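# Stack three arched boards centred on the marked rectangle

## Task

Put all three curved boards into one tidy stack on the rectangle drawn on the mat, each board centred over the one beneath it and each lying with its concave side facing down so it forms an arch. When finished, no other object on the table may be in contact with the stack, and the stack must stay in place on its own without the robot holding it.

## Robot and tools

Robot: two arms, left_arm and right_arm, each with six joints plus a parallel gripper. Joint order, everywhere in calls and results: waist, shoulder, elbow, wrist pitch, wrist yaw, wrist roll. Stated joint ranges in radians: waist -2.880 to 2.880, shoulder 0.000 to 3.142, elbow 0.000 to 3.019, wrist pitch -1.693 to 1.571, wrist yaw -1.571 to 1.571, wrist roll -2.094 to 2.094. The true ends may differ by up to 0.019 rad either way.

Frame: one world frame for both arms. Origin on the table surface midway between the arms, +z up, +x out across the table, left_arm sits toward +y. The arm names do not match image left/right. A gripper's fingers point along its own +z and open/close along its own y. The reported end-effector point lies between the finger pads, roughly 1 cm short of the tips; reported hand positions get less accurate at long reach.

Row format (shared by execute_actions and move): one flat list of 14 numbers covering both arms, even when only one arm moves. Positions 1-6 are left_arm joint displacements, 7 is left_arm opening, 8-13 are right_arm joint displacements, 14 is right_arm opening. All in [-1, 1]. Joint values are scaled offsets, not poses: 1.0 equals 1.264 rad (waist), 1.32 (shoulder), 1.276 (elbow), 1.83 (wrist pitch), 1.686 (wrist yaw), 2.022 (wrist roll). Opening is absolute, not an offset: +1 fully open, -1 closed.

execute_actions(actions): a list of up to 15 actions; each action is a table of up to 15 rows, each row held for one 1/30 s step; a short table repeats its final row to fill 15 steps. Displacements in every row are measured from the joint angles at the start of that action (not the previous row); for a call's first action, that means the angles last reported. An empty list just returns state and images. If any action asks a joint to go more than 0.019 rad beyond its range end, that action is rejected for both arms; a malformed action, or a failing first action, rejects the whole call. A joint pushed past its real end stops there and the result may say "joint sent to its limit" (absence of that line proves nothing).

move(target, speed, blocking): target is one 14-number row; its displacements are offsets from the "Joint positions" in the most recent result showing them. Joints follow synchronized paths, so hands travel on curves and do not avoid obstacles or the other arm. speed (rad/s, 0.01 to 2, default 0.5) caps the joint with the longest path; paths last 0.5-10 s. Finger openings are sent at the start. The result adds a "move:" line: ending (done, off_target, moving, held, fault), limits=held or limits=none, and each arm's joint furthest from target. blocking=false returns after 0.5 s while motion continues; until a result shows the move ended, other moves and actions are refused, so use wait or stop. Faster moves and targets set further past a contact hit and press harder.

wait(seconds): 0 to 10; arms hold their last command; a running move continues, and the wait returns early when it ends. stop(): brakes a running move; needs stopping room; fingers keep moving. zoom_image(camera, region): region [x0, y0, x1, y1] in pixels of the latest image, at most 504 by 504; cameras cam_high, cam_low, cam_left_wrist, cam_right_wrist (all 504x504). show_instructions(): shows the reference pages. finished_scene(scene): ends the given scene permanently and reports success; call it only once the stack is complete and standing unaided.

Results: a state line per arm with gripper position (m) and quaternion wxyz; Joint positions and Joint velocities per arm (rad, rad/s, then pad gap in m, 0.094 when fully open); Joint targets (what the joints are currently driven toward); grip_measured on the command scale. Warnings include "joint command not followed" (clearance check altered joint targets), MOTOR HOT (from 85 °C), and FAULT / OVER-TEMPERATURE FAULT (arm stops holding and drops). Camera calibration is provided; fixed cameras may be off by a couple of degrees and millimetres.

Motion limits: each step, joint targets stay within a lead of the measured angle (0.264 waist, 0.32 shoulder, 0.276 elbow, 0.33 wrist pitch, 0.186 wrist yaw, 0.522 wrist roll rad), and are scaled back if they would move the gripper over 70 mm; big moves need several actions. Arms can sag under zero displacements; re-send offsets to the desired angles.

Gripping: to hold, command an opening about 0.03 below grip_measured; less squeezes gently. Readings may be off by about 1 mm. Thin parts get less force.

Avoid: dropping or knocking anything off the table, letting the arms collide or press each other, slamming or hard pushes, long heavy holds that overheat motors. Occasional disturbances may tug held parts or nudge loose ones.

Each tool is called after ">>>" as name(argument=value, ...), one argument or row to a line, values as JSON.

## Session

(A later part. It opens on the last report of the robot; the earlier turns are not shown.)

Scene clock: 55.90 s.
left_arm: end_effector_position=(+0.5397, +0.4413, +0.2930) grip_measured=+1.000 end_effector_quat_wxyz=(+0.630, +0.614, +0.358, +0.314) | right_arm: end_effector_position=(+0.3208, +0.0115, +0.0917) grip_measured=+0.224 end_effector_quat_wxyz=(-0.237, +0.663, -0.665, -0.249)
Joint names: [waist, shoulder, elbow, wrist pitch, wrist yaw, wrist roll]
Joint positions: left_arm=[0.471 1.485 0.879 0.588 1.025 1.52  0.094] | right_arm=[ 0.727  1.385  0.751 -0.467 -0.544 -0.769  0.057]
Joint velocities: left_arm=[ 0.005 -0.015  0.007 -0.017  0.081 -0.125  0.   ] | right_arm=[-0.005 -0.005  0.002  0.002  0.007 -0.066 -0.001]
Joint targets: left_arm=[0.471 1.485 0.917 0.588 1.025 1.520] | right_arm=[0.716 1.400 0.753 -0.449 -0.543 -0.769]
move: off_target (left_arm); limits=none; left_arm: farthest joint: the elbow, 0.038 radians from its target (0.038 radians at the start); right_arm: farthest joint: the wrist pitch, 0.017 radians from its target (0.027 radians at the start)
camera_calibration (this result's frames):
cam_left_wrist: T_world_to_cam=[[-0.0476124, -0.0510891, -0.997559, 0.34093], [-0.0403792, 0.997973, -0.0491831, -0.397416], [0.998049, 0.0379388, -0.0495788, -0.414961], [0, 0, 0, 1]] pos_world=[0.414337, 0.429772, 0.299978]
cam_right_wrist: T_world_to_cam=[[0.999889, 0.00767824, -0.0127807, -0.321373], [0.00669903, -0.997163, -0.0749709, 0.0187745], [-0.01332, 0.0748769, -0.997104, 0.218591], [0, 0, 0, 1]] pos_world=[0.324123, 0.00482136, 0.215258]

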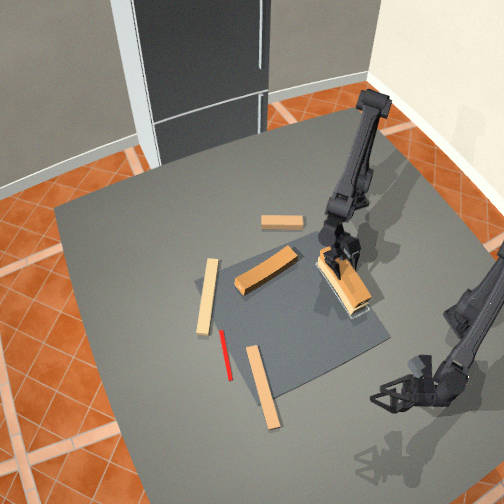

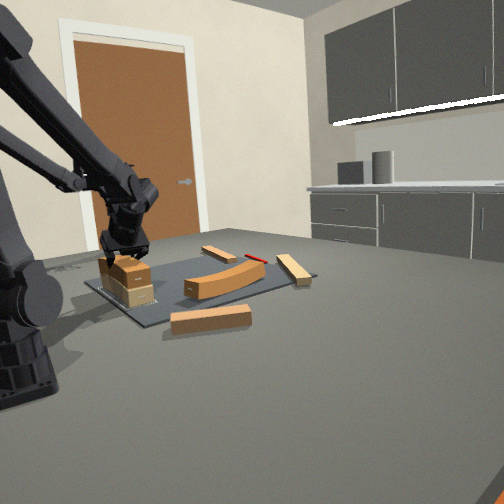

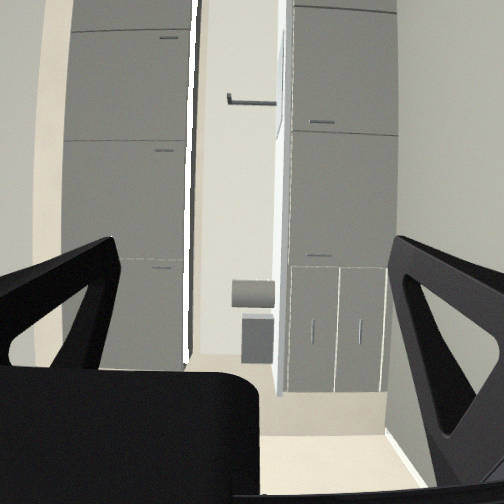

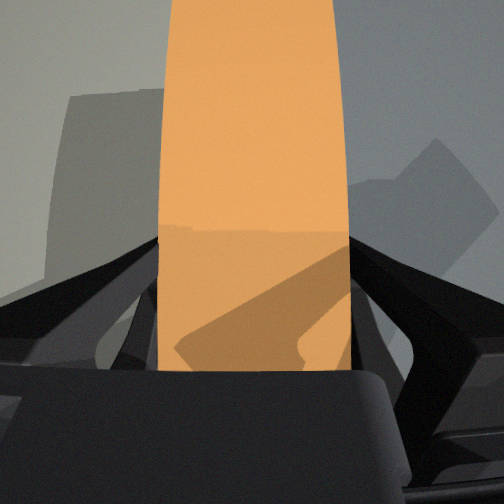

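>>> move(
  target=[0,0,0.03,0,0,0,1.0, -0.017,-0.005,0.01,0.01,0.004,0.004,0.16],
  speed=0.04,
)

>>> zoom_image(
  camera="cam_low",
  region=[80,230,180,330],
)

>>> zoom_image(
  camera="cam_high",
  region=[300,230,400,330],
)

Scene clock: 57.47 s.
left_arm: end_effector_position=(+0.5397, +0.4413, +0.2930) grip_measured=+1.000 end_effector_quat_wxyz=(+0.630, +0.614, +0.358, +0.314) | right_arm: end_effector_position=(+0.3218, +0.0108, +0.0918) grip_measured=+0.224 end_effector_quat_wxyz=(-0.238, +0.662, -0.666, -0.249)
Joint names: [waist, shoulder, elbow, wrist pitch, wrist yaw, wrist roll]
Joint positions: left_arm=[0.471 1.485 0.879 0.588 1.025 1.52  0.094] | right_arm=[ 0.725  1.385  0.751 -0.466 -0.545 -0.769  0.057]
Joint velocities: left_arm=[-0.015 -0.024 -0.007 -0.007  0.022  0.066  0.   ] | right_arm=[-0.015 -0.015 -0.002 -0.012 -0.081  0.051  0.001]
Joint targets: left_arm=[0.471 1.485 0.917 0.588 1.025 1.520] | right_arm=[0.706 1.379 0.764 -0.449 -0.538 -0.761]
move: off_target (left_arm); limits=none; left_arm: farthest joint: the elbow, 0.038 radians from its target (0.038 radians at the start); right_arm: farthest joint: the waist, 0.019 radians from its target (0.022 radians at the start)
camera_calibration (this result's frames):
cam_left_wrist: T_world_to_cam=[[-0.0476124, -0.0510891, -0.997559, 0.34093], [-0.0403792, 0.997973, -0.0491831, -0.397416], [0.998049, 0.0379388, -0.0495788, -0.414961], [0, 0, 0, 1]] pos_world=[0.414337, 0.429772, 0.299978]
cam_right_wrist: T_world_to_cam=[[0.99991, 0.00519015, -0.0123844, -0.322343], [0.00423803, -0.997121, -0.0757045, 0.0190124], [-0.0127417, 0.0756452, -0.997053, 0.218558], [0, 0, 0, 1]] pos_world=[0.325018, 0.00409785, 0.215361]

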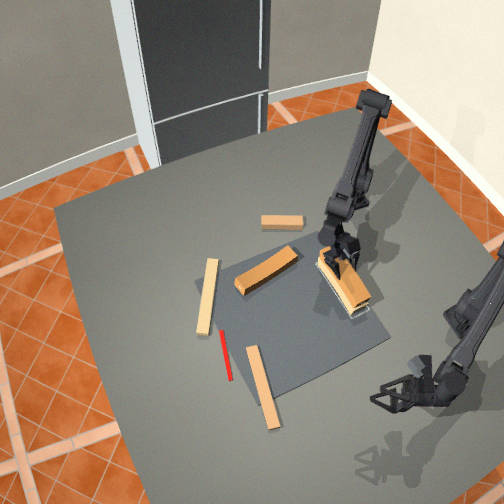

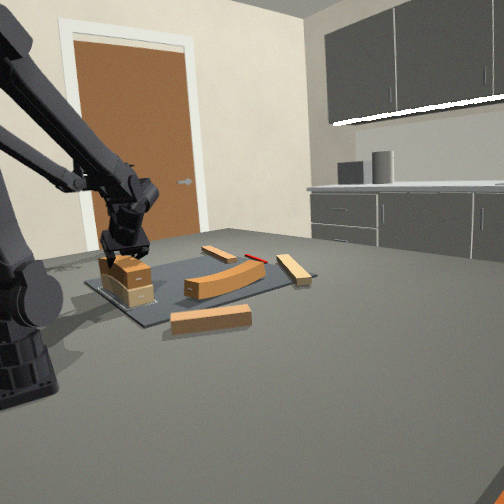

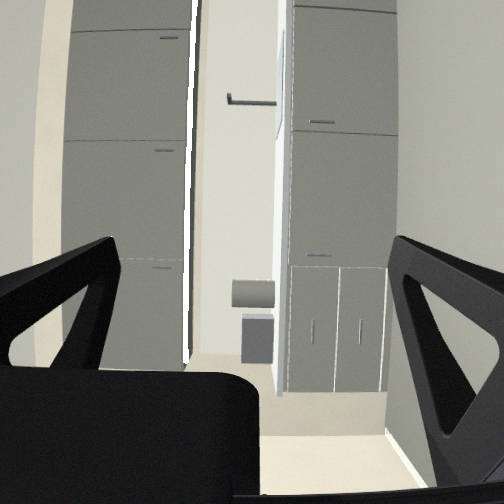

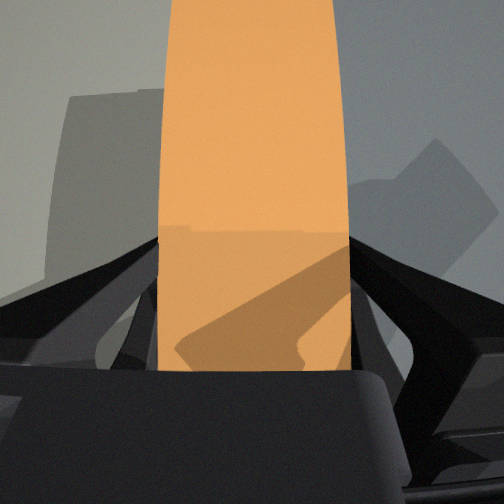

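Region (80, 230, 180, 330) of cam_low's 504x504 image, scaled by 5.040, with more detail than that image has.

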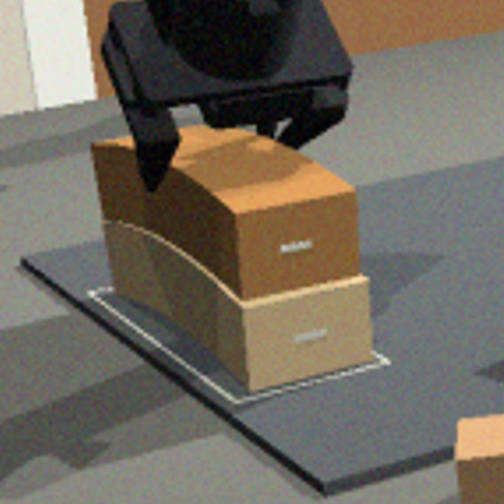

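Region (300, 230, 400, 330) of cam_high's 504x504 image, scaled by 5.040, with more detail than that image has.

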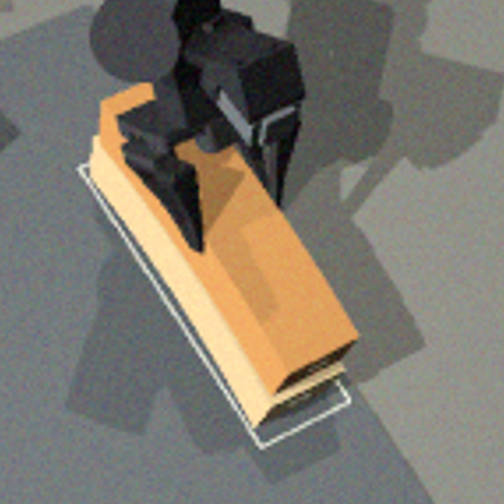

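The board is seated and centred. Releasing and lifting.

>>> move(
  target=[0,0,0.03,0,0,0,1.0, 0,0,0.01,0.005,0,0,0.9],
)

>>> move(
  target=[0,0,0.03,0,0,0,1.0, 0,-0.14,0.13,-0.13,0,0,1.0],
  speed=0.4,
)

Scene clock: 58.33 s.
left_arm: end_effector_position=(+0.5397, +0.4413, +0.2930) grip_measured=+1.000 end_effector_quat_wxyz=(+0.630, +0.614, +0.358, +0.314) | right_arm: end_effector_position=(+0.3220, +0.0107, +0.0918) grip_measured=+0.898 end_effector_quat_wxyz=(-0.238, +0.662, -0.666, -0.249)
Joint names: [waist, shoulder, elbow, wrist pitch, wrist yaw, wrist roll]
Joint positions: left_arm=[0.471 1.485 0.879 0.588 1.025 1.52  0.094] | right_arm=[ 0.724  1.385  0.751 -0.466 -0.545 -0.769  0.089]
Joint velocities: left_arm=[-0.015  0.005  0.007  0.007 -0.037 -0.081  0.   ] | right_arm=[-0.015 -0.015 -0.002 -0.022 -0.007  0.037  0.   ]
Joint targets: left_arm=[0.471 1.485 0.917 0.588 1.025 1.520] | right_arm=[0.725 1.385 0.764 -0.457 -0.545 -0.769]
move: off_target (left_arm); limits=none; left_arm: farthest joint: the elbow, 0.038 radians from its target (0.038 radians at the start); right_arm: farthest joint: the elbow, 0.013 radians from its target (0.013 radians at the start)
camera_calibration (this result's frames):
cam_left_wrist: T_world_to_cam=[[-0.0476124, -0.0510891, -0.997559, 0.34093], [-0.0403792, 0.997973, -0.0491831, -0.397416], [0.998049, 0.0379388, -0.0495788, -0.414961], [0, 0, 0, 1]] pos_world=[0.414337, 0.429772, 0.299978]
cam_right_wrist: T_world_to_cam=[[0.99991, 0.00460344, -0.0125921, -0.322523], [0.00363377, -0.997103, -0.0759729, 0.019053], [-0.0129054, 0.0759203, -0.99703, 0.218652], [0, 0, 0, 1]] pos_world=[0.325246, 0.00388238, 0.215389]

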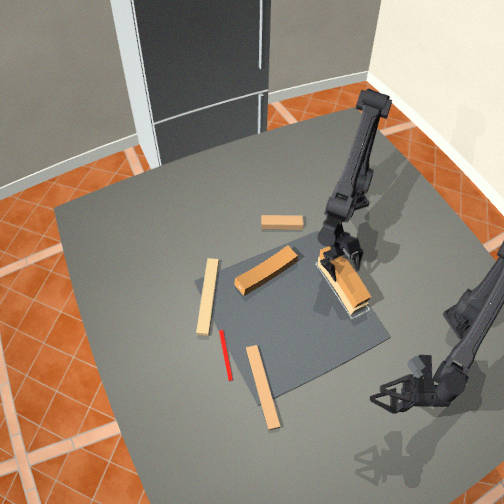

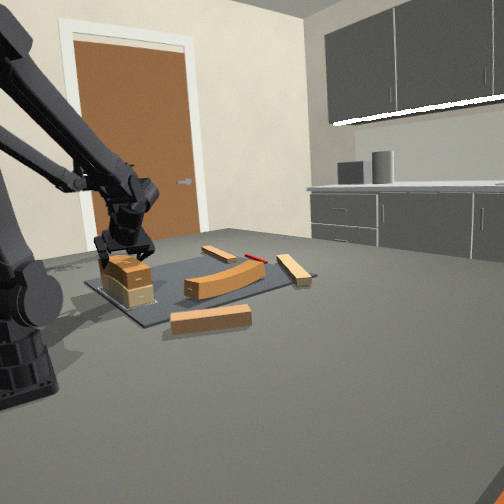

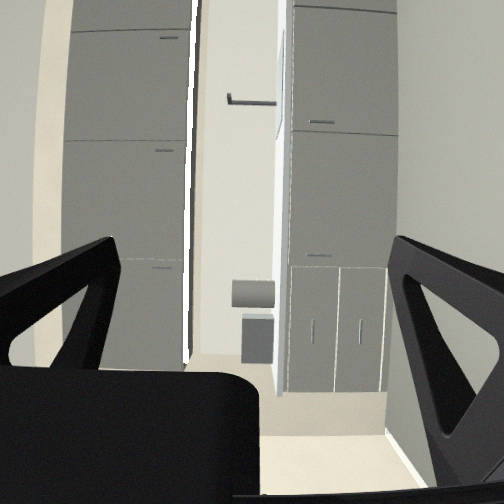

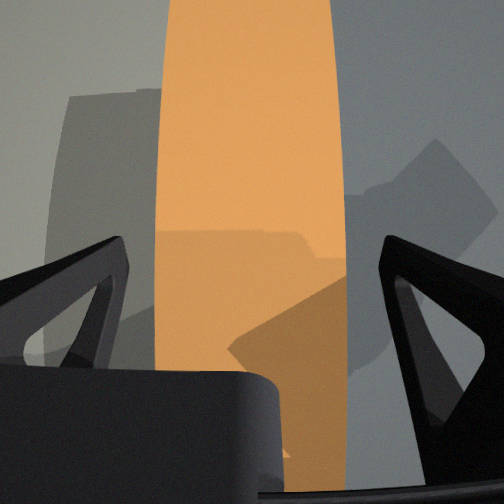

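Scene clock: 59.47 s.
left_arm: end_effector_position=(+0.5397, +0.4413, +0.2930) grip_measured=+1.000 end_effector_quat_wxyz=(+0.630, +0.614, +0.358, +0.314) | right_arm: end_effector_position=(+0.3200, +0.0091, +0.1930) grip_measured=+1.000 end_effector_quat_wxyz=(-0.271, +0.663, -0.653, -0.245)
Joint names: [waist, shoulder, elbow, wrist pitch, wrist yaw, wrist roll]
Joint positions: left_arm=[0.471 1.485 0.879 0.588 1.025 1.52  0.094] | right_arm=[ 0.724  1.204  0.868 -0.692 -0.545 -0.769  0.094]
Joint velocities: left_arm=[-0.005  0.015  0.002  0.017  0.022  0.037  0.   ] | right_arm=[ 0.005 -0.005  0.017 -0.012 -0.066  0.022  0.   ]
Joint targets: left_arm=[0.471 1.485 0.917 0.588 1.025 1.520] | right_arm=[0.724 1.201 0.917 -0.704 -0.545 -0.769]
move: off_target (left_arm, right_arm); limits=none; left_arm: farthest joint: the elbow, 0.038 radians from its target (0.038 radians at the start); right_arm: farthest joint: the elbow, 0.049 radians from its target (0.166 radians at the start)
camera_calibration (this result's frames):
cam_left_wrist: T_world_to_cam=[[-0.0476124, -0.0510891, -0.997559, 0.34093], [-0.0403792, 0.997973, -0.0491831, -0.397416], [0.998049, 0.0379388, -0.0495788, -0.414961], [0, 0, 0, 1]] pos_world=[0.414337, 0.429772, 0.299978]
cam_right_wrist: T_world_to_cam=[[0.999016, 0.00390733, 0.0441793, -0.329914], [0.009166, -0.992796, -0.119463, 0.0317804], [0.0433942, 0.119751, -0.991855, 0.300156], [0, 0, 0, 1]] pos_world=[0.316273, -0.00310328, 0.316083]

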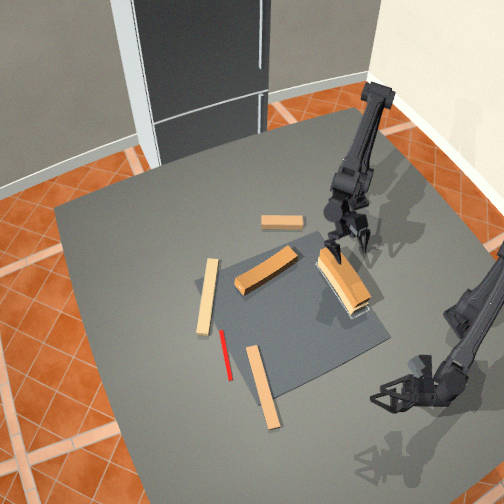

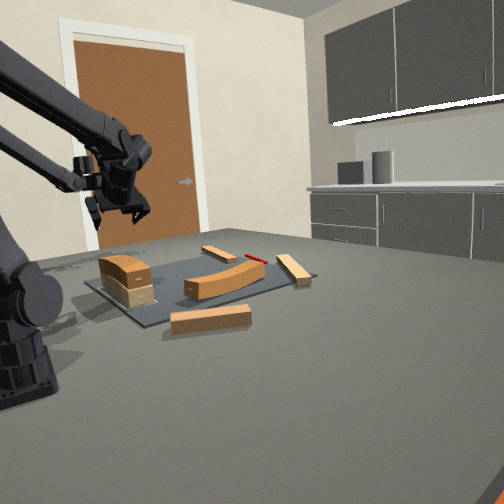

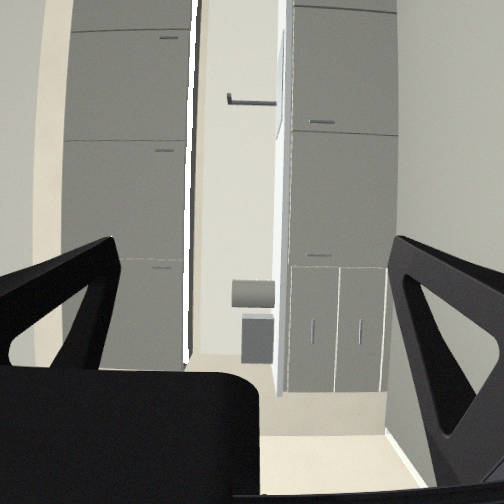

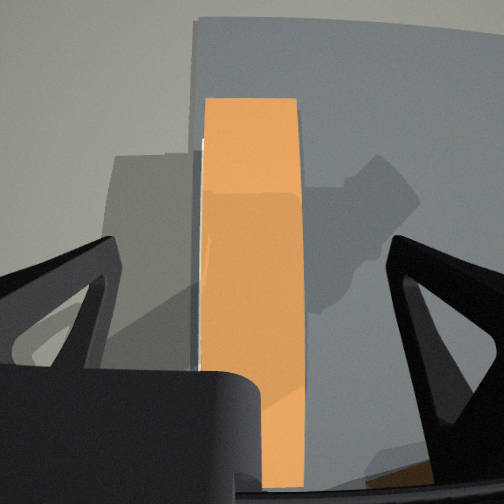

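>>> move(
  target=[-0.5,0.2,0.65,-1.0,-0.608,-1.0,1.0, -1.0,-0.07,-0.22,0.677,0.04,1.0,1.0],
  speed=1.0,
)

Scene clock: 62.73 s.
left_arm: end_effector_position=(+0.5753, +0.2302, +0.2368) grip_measured=+1.000 end_effector_quat_wxyz=(+0.132, -0.147, +0.979, -0.048) | right_arm: end_effector_position=(+0.4772, -0.5265, +0.3018) grip_measured=+1.000 end_effector_quat_wxyz=(+0.593, +0.452, +0.551, +0.375)
Joint names: [waist, shoulder, elbow, wrist pitch, wrist yaw, wrist roll]
Joint positions: left_arm=[-0.166  1.714  1.654 -1.23   0.002 -0.491  0.094] | right_arm=[-0.54   1.131  0.592  0.521 -0.479  1.243  0.094]
Joint velocities: left_arm=[-0.005 -0.015  0.007 -0.007  0.037 -0.007  0.   ] | right_arm=[ 0.005 -0.005  0.007  0.007  0.007 -0.066  0.   ]
Joint targets: left_arm=[-0.161 1.749 1.709 -1.242 0.000 -0.501] | right_arm=[-0.540 1.112 0.587 0.547 -0.478 1.253]
move: off_target (left_arm, right_arm); limits=none; left_arm: farthest joint: the elbow, 0.054 radians from its target (0.829 radians at the start); right_arm: farthest joint: the wrist pitch, 0.026 radians from its target (1.239 radians at the start)
camera_calibration (this result's frames):
cam_left_wrist: T_world_to_cam=[[0.277433, -0.951079, 0.135937, 0.027574], [-0.908446, -0.213646, 0.359278, 0.493582], [-0.312659, -0.223167, -0.923277, 0.575743], [0, 0, 0, 1]] pos_world=[0.620754, 0.260164, 0.350489]
cam_right_wrist: T_world_to_cam=[[-0.0547447, -0.315821, -0.947238, 0.14399], [-0.492662, 0.83369, -0.249489, 0.751957], [0.868497, 0.45301, -0.201233, 0.00850782], [0, 0, 0, 1]] pos_world=[0.370954, -0.585278, 0.32571]

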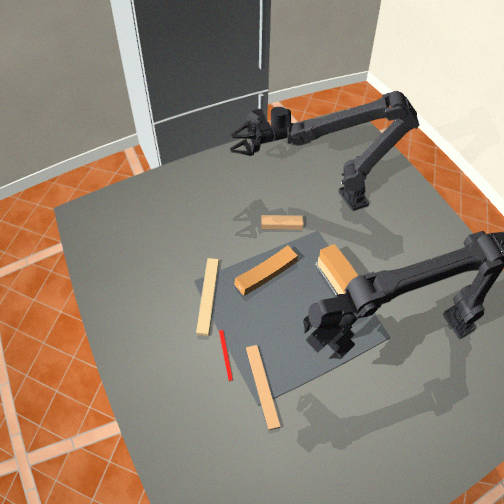

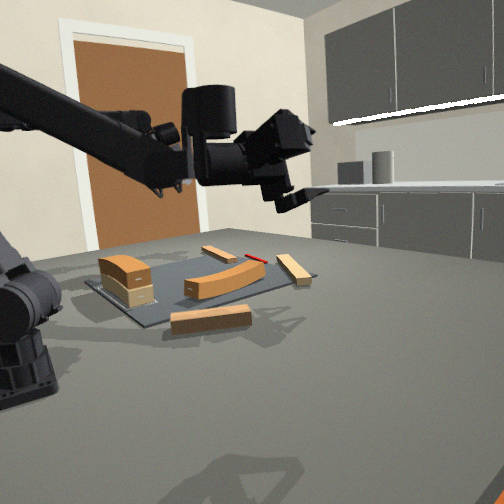

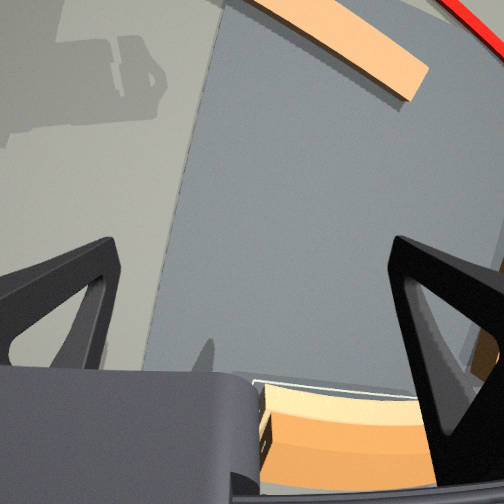

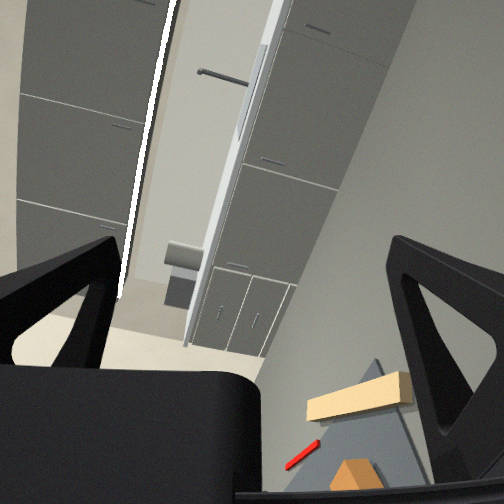

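>>> move(
  target=[-0.515,0.395,0.353,-0.112,0,-0.305,1.0, 0,-0.028,0,0.014,0,0.167,1.0],
  speed=0.55,
)

Scene clock: 65.07 s.
left_arm: end_effector_position=(+0.4453, -0.1597, +0.0867) grip_measured=+1.000 end_effector_quat_wxyz=(-0.005, -0.129, +0.992, +0.005) | right_arm: end_effector_position=(+0.4748, -0.5248, +0.3095) grip_measured=+1.000 end_effector_quat_wxyz=(+0.530, +0.530, +0.468, +0.468)
Joint names: [waist, shoulder, elbow, wrist pitch, wrist yaw, wrist roll]
Joint positions: left_arm=[-0.813  2.212  2.052 -1.425  0.003 -1.097  0.094] | right_arm=[-0.54   1.114  0.592  0.521 -0.479  1.571  0.094]
Joint velocities: left_arm=[ 0.005 -0.015  0.002 -0.007  0.081  0.081  0.   ] | right_arm=[-0.024 -0.024 -0.007 -0.002 -0.037  0.022  0.   ]
Joint targets: left_arm=[-0.817 2.235 2.104 -1.435 0.002 -1.107] | right_arm=[-0.540 1.094 0.592 0.547 -0.479 1.580]
move: off_target (left_arm, right_arm); limits=none; left_arm: farthest joint: the elbow, 0.052 radians from its target (0.450 radians at the start); right_arm: farthest joint: the wrist pitch, 0.025 radians from its target (0.025 radians at the start)
camera_calibration (this result's frames):
cam_left_wrist: T_world_to_cam=[[0.258096, -0.966085, -0.0081895, -0.268052], [-0.780421, -0.213476, 0.587683, 0.269296], [-0.5695, -0.145287, -0.80905, 0.426424], [0, 0, 0, 1]] pos_world=[0.522196, -0.139518, 0.184542]
cam_right_wrist: T_world_to_cam=[[-0.00176334, -0.00556229, -0.999983, 0.305761], [-0.483353, 0.875416, -0.00401707, 0.692755], [0.875424, 0.483338, -0.0042322, -0.0368974], [0, 0, 0, 1]] pos_world=[0.367685, -0.586914, 0.308383]

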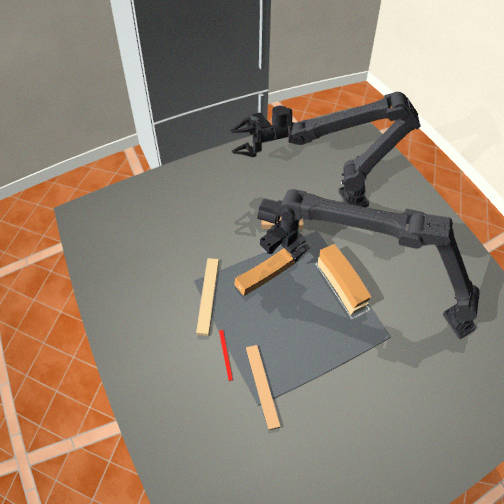

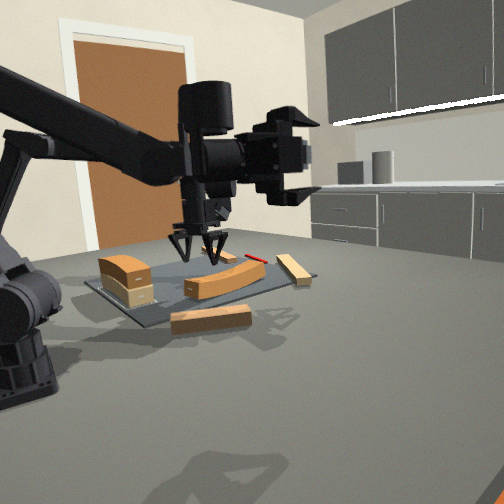

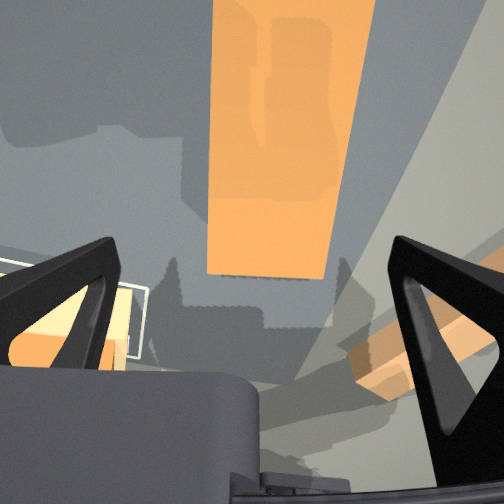

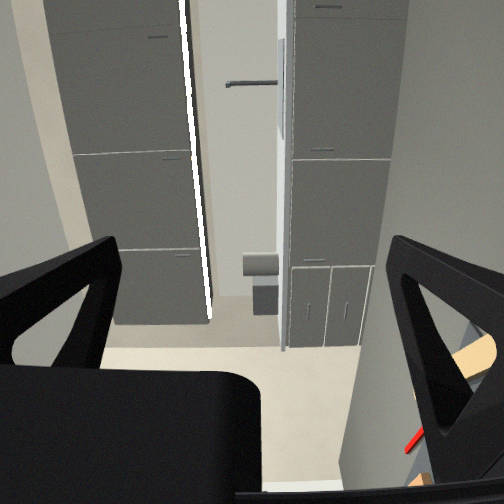

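>>> move(
  target=[0.041,0.092,0.15,-0.022,0,0.061,1.0, 0,0,0,0.014,0,0,1.0],
  speed=0.3,
)

Scene clock: 66.80 s.
left_arm: end_effector_position=(+0.4926, -0.1563, +0.0840) grip_measured=+1.000 end_effector_quat_wxyz=(+0.003, -0.099, +0.995, -0.006) | right_arm: end_effector_position=(+0.4748, -0.5248, +0.3095) grip_measured=+1.000 end_effector_quat_wxyz=(+0.530, +0.530, +0.468, +0.468)
Joint names: [waist, shoulder, elbow, wrist pitch, wrist yaw, wrist roll]
Joint positions: left_arm=[-0.76   2.294  2.191 -1.454  0.003 -0.984  0.094] | right_arm=[-0.54   1.114  0.592  0.521 -0.479  1.571  0.094]
Joint velocities: left_arm=[ 0.005  0.015 -0.002  0.012  0.037  0.007  0.   ] | right_arm=[ 0.015 -0.005 -0.007  0.002  0.022  0.037  0.   ]
Joint targets: left_arm=[-0.761 2.334 2.244 -1.465 0.003 -0.974] | right_arm=[-0.540 1.114 0.592 0.547 -0.479 1.571]
move: off_target (left_arm, right_arm); limits=none; left_arm: farthest joint: the elbow, 0.053 radians from its target (0.191 radians at the start); right_arm: farthest joint: the wrist pitch, 0.025 radians from its target (0.025 radians at the start)
camera_calibration (this result's frames):
cam_left_wrist: T_world_to_cam=[[0.200105, -0.979652, 0.0154781, -0.252571], [-0.802351, -0.154782, 0.576433, 0.329442], [-0.562308, -0.127766, -0.816998, 0.451553], [0, 0, 0, 1]] pos_world=[0.568781, -0.138747, 0.182926]
cam_right_wrist: T_world_to_cam=[[-0.00176334, -0.00556229, -0.999983, 0.305761], [-0.483353, 0.875416, -0.00401707, 0.692755], [0.875424, 0.483338, -0.0042322, -0.0368974], [0, 0, 0, 1]] pos_world=[0.367685, -0.586914, 0.308383]

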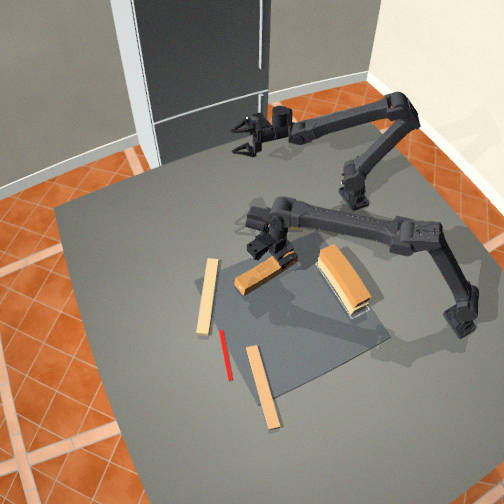

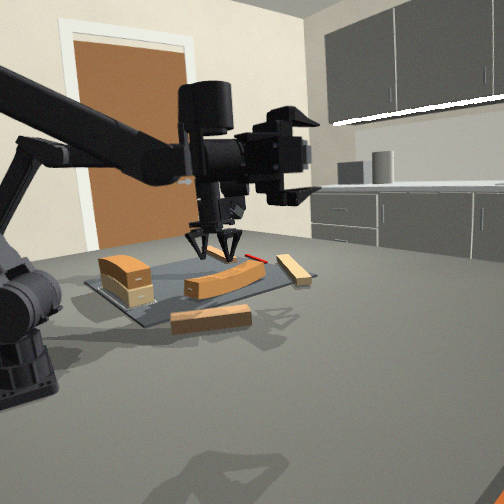

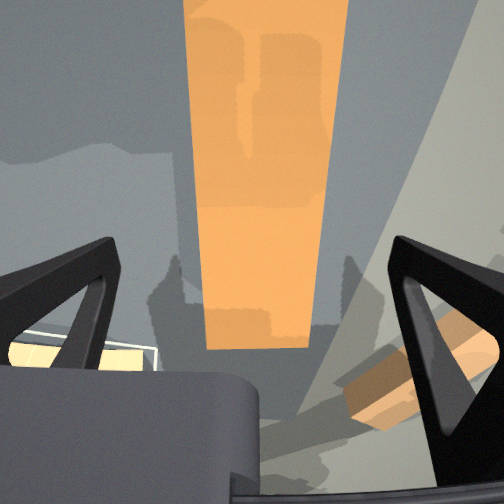

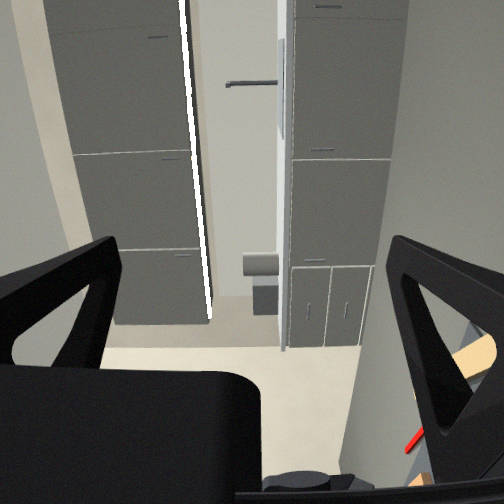

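>>> move(
  target=[-0.006,0.068,-0.073,0.082,0,0.014,1.0, 0,0,0,0.014,0,0,1.0],
  speed=0.12,
)

Scene clock: 68.53 s.
left_arm: end_effector_position=(+0.4944, -0.1581, +0.0156) grip_measured=+1.000 end_effector_quat_wxyz=(+0.003, -0.090, +0.996, -0.006) | right_arm: end_effector_position=(+0.4748, -0.5248, +0.3095) grip_measured=+1.000 end_effector_quat_wxyz=(+0.530, +0.530, +0.468, +0.468)
Joint names: [waist, shoulder, elbow, wrist pitch, wrist yaw, wrist roll]
Joint positions: left_arm=[-0.76   2.346  2.104 -1.316  0.003 -0.967  0.094] | right_arm=[-0.54   1.114  0.592  0.521 -0.479  1.571  0.094]
Joint velocities: left_arm=[ 0.005  0.005  0.002  0.032  0.007 -0.022  0.   ] | right_arm=[ 0.005 -0.005  0.007  0.002  0.022 -0.051  0.   ]
Joint targets: left_arm=[-0.768 2.384 2.097 -1.304 0.003 -0.956] | right_arm=[-0.540 1.114 0.592 0.547 -0.479 1.571]
move: off_target (left_arm, right_arm); limits=none; left_arm: farthest joint: the shoulder, 0.037 radians from its target (0.090 radians at the start); right_arm: farthest joint: the wrist pitch, 0.025 radians from its target (0.025 radians at the start)
camera_calibration (this result's frames):
cam_left_wrist: T_world_to_cam=[[0.182899, -0.98303, 0.0141314, -0.245627], [-0.804441, -0.141377, 0.576964, 0.373192], [-0.565175, -0.116894, -0.816648, 0.399548], [0, 0, 0, 1]] pos_world=[0.570951, -0.141994, 0.114443]
cam_right_wrist: T_world_to_cam=[[-0.00176334, -0.00556229, -0.999983, 0.305761], [-0.483353, 0.875416, -0.00401707, 0.692755], [0.875424, 0.483338, -0.0042322, -0.0368974], [0, 0, 0, 1]] pos_world=[0.367685, -0.586914, 0.308383]

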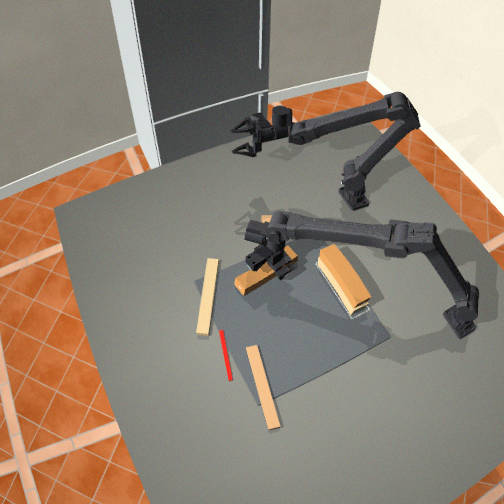

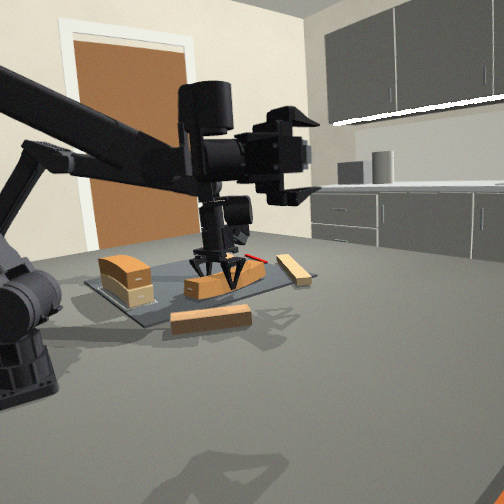

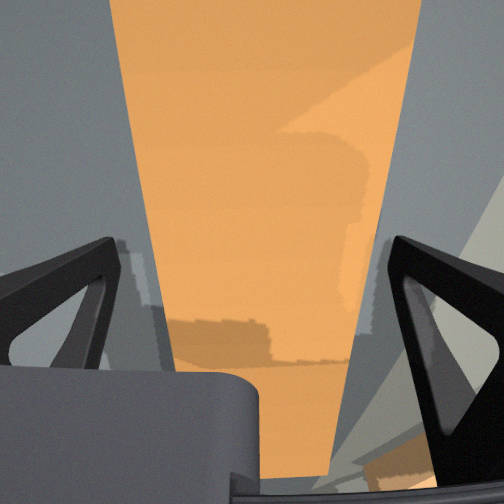

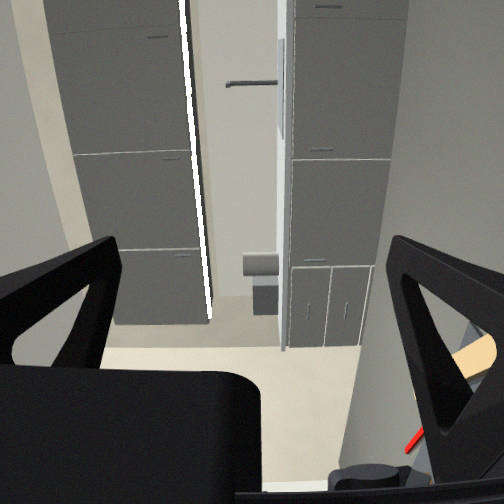

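>>> move(
  target=[-0.008,0.01,-0.004,0,0,0,0.12, 0,0,0,0.014,0,0,1.0],
  speed=0.1,
)

Scene clock: 69.77 s.
left_arm: end_effector_position=(+0.4939, -0.1588, +0.0156) grip_measured=+0.149 end_effector_quat_wxyz=(+0.003, -0.089, +0.996, -0.006) | right_arm: end_effector_position=(+0.4748, -0.5248, +0.3095) grip_measured=+1.000 end_effector_quat_wxyz=(+0.530, +0.530, +0.468, +0.468)
Joint names: [waist, shoulder, elbow, wrist pitch, wrist yaw, wrist roll]
Joint positions: left_arm=[-0.761  2.346  2.104 -1.316  0.003 -0.966  0.054] | right_arm=[-0.54   1.114  0.592  0.521 -0.479  1.571  0.094]
Joint velocities: left_arm=[-0.005 -0.005  0.002 -0.007  0.037  0.037 -0.   ] | right_arm=[-0.005 -0.005  0.007 -0.007  0.022 -0.037  0.   ]
Joint targets: left_arm=[-0.770 2.360 2.098 -1.316 0.003 -0.967] | right_arm=[-0.540 1.114 0.592 0.547 -0.479 1.571]
move: off_target (right_arm); limits=none; left_arm: farthest joint: the shoulder, 0.013 radians from its target (0.013 radians at the start); right_arm: farthest joint: the wrist pitch, 0.025 radians from its target (0.025 radians at the start)
camera_calibration (this result's frames):
cam_left_wrist: T_world_to_cam=[[0.180643, -0.983439, 0.0146569, -0.245159], [-0.80477, -0.139225, 0.577029, 0.373151], [-0.565432, -0.116032, -0.816592, 0.399418], [0, 0, 0, 1]] pos_world=[0.570431, -0.142802, 0.114437]
cam_right_wrist: T_world_to_cam=[[-0.00176334, -0.00556229, -0.999983, 0.305761], [-0.483353, 0.875416, -0.00401707, 0.692755], [0.875424, 0.483338, -0.0042322, -0.0368974], [0, 0, 0, 1]] pos_world=[0.367685, -0.586914, 0.308383]

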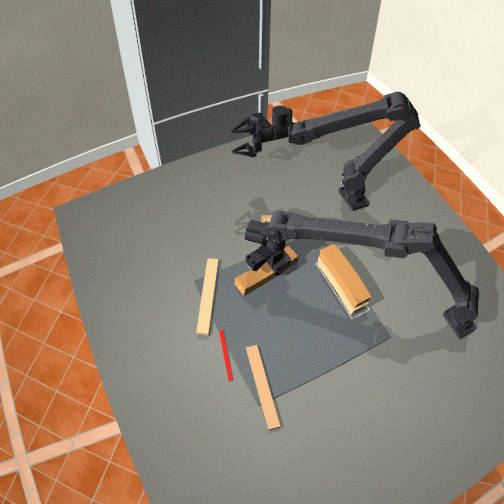

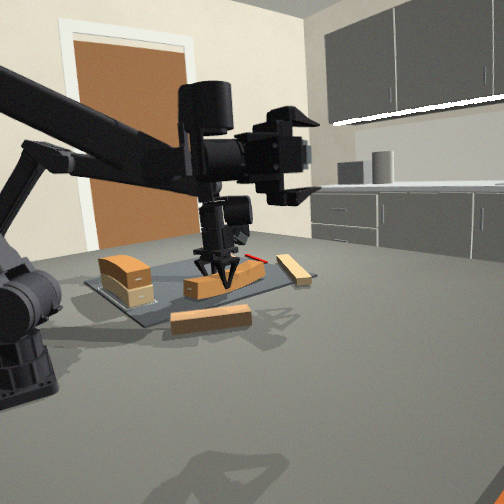

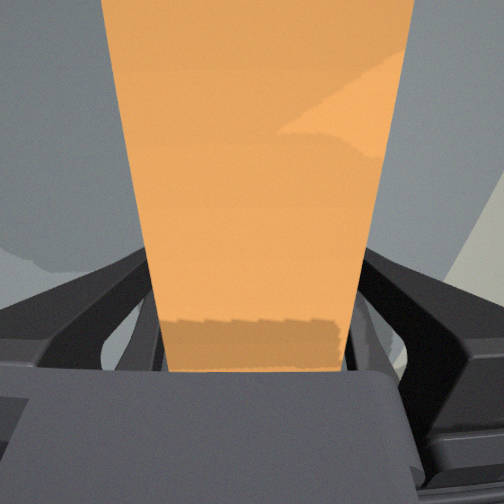

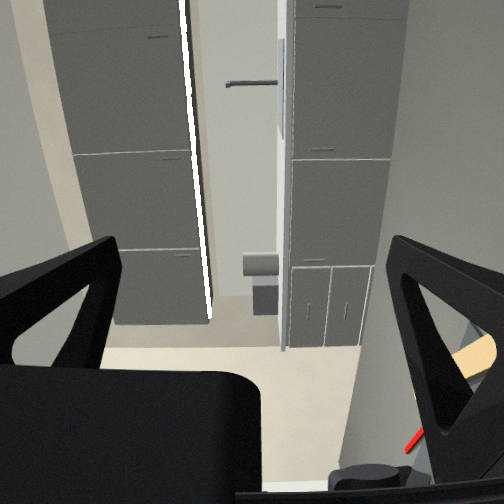

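>>> move(
  target=[0,-0.33,0.04,-0.17,0,0,0.09, 0,0,0,0.014,0,0,1.0],
  speed=0.3,
)

Scene clock: 71.83 s.
left_arm: end_effector_position=(+0.4355, -0.1002, +0.2793) grip_measured=+0.149 end_effector_quat_wxyz=(+0.037, -0.089, +0.994, -0.047) | right_arm: end_effector_position=(+0.4748, -0.5248, +0.3095) grip_measured=+1.000 end_effector_quat_wxyz=(+0.530, +0.530, +0.468, +0.468)
Joint names: [waist, shoulder, elbow, wrist pitch, wrist yaw, wrist roll]
Joint positions: left_arm=[-0.761  1.936  2.104 -1.619  0.003 -0.966  0.054] | right_arm=[-0.54   1.114  0.592  0.521 -0.479  1.571  0.094]
Joint velocities: left_arm=[-0.015 -0.024  0.027  0.022 -0.007 -0.051 -0.   ] | right_arm=[-0.005 -0.005 -0.012 -0.012 -0.022 -0.066  0.   ]
Joint targets: left_arm=[-0.761 1.911 2.155 -1.626 0.003 -0.966] | right_arm=[-0.540 1.114 0.592 0.547 -0.479 1.571]
move: off_target (left_arm, right_arm); limits=none; left_arm: farthest joint: the elbow, 0.051 radians from its target (0.051 radians at the start); right_arm: farthest joint: the wrist pitch, 0.025 radians from its target (0.025 radians at the start)
camera_calibration (this result's frames):
cam_left_wrist: T_world_to_cam=[[0.176225, -0.979006, 0.102428, -0.202986], [-0.846308, -0.0975482, 0.523687, 0.219276], [-0.502701, -0.178972, -0.845731, 0.563082], [0, 0, 0, 1]] pos_world=[0.504408, -0.0765588, 0.382176]
cam_right_wrist: T_world_to_cam=[[-0.00176334, -0.00556229, -0.999983, 0.305761], [-0.483353, 0.875416, -0.00401707, 0.692755], [0.875424, 0.483338, -0.0042322, -0.0368974], [0, 0, 0, 1]] pos_world=[0.367685, -0.586914, 0.308383]

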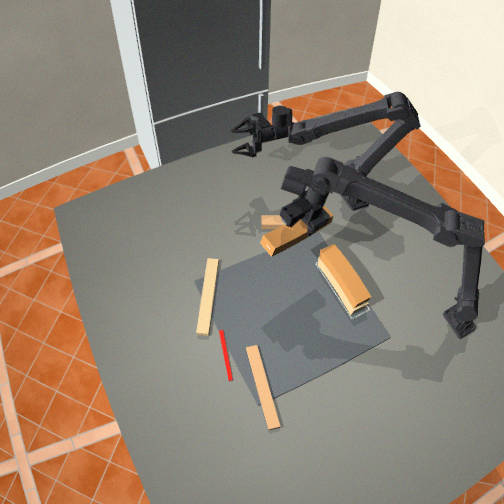

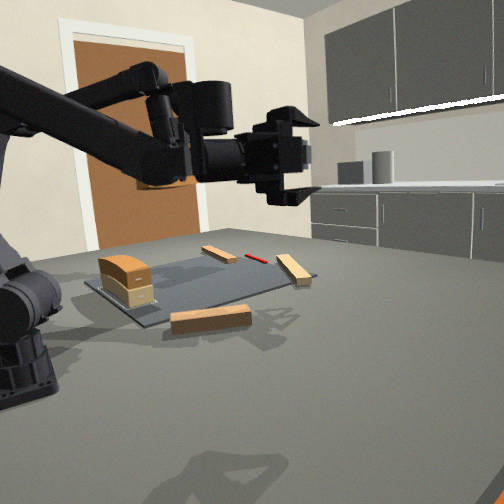

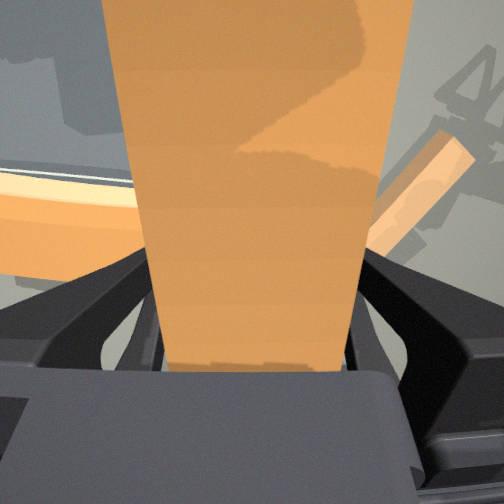

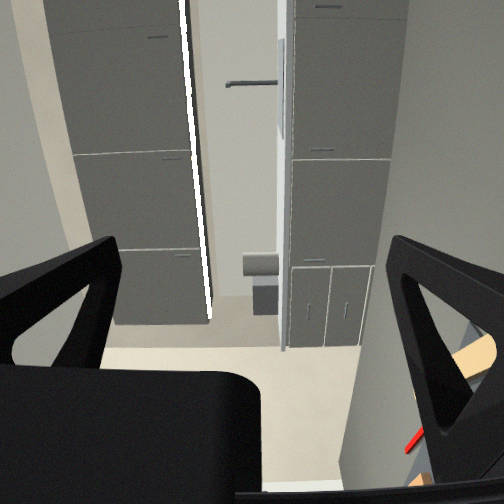

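>>> move(
  target=[0.665,-0.2,-0.57,0.72,0.36,0.74,0.09, 0.3,0,0,0.014,0,0,1.0],
  speed=0.7,
)

Scene clock: 75.00 s.
left_arm: end_effector_position=(+0.6688, +0.2850, +0.2219) grip_measured=+0.149 end_effector_quat_wxyz=(+0.465, +0.321, +0.813, -0.143) | right_arm: end_effector_position=(+0.5190, -0.3528, +0.3095) grip_measured=+1.000 end_effector_quat_wxyz=(+0.434, +0.434, +0.558, +0.558)
Joint names: [waist, shoulder, elbow, wrist pitch, wrist yaw, wrist roll]
Joint positions: left_arm=[ 0.083  1.725  1.366 -0.336  0.603  0.521  0.054] | right_arm=[-0.168  1.114  0.592  0.521 -0.479  1.571  0.094]
Joint velocities: left_arm=[ 0.005 -0.015 -0.022 -0.012  0.007  0.081  0.001] | right_arm=[-0.005 -0.015 -0.007 -0.012 -0.022 -0.007  0.   ]
Joint targets: left_arm=[0.079 1.672 1.376 -0.301 0.611 0.531] | right_arm=[-0.161 1.114 0.592 0.547 -0.479 1.571]
move: off_target (left_arm, right_arm); limits=none; left_arm: farthest joint: the shoulder, 0.053 radians from its target (0.264 radians at the start); right_arm: farthest joint: the wrist pitch, 0.025 radians from its target (0.025 radians at the start)
camera_calibration (this result's frames):
cam_left_wrist: T_world_to_cam=[[-0.654944, -0.753051, -0.0629471, 0.667038], [-0.680602, 0.624023, -0.383897, 0.369321], [0.328374, -0.208589, -0.921228, 0.170126], [0, 0, 0, 1]] pos_world=[0.632368, 0.307335, 0.340494]
cam_right_wrist: T_world_to_cam=[[0.000378691, -0.0058228, -0.999983, 0.305592], [-0.768449, 0.639898, -0.00401707, 0.628433], [0.63991, 0.768438, -0.0042322, 0.0641114], [0, 0, 0, 1]] pos_world=[0.441778, -0.449619, 0.308383]

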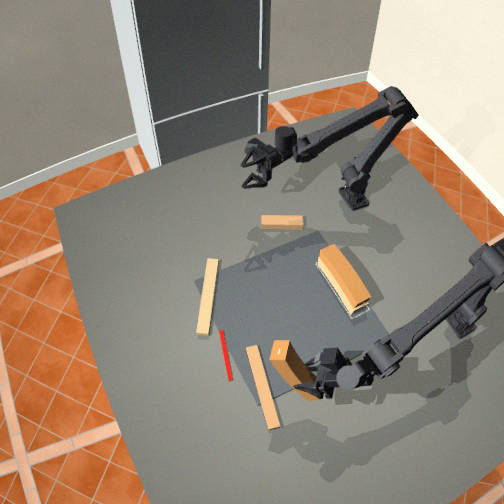

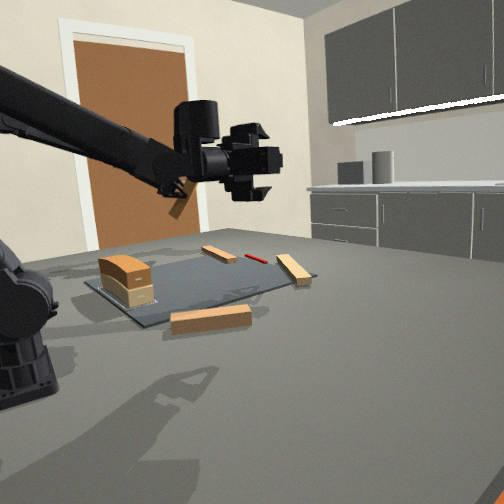

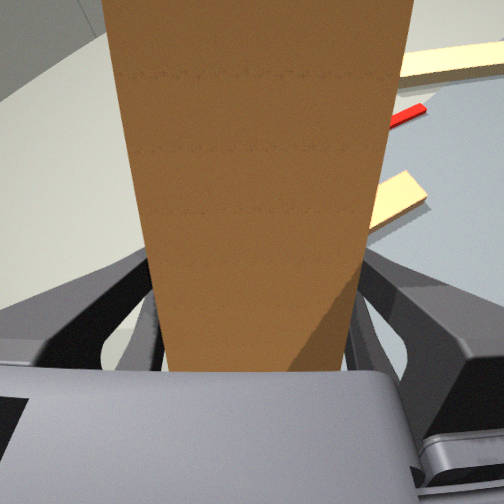

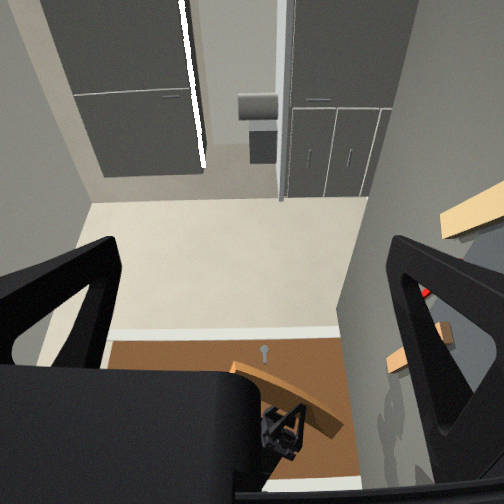

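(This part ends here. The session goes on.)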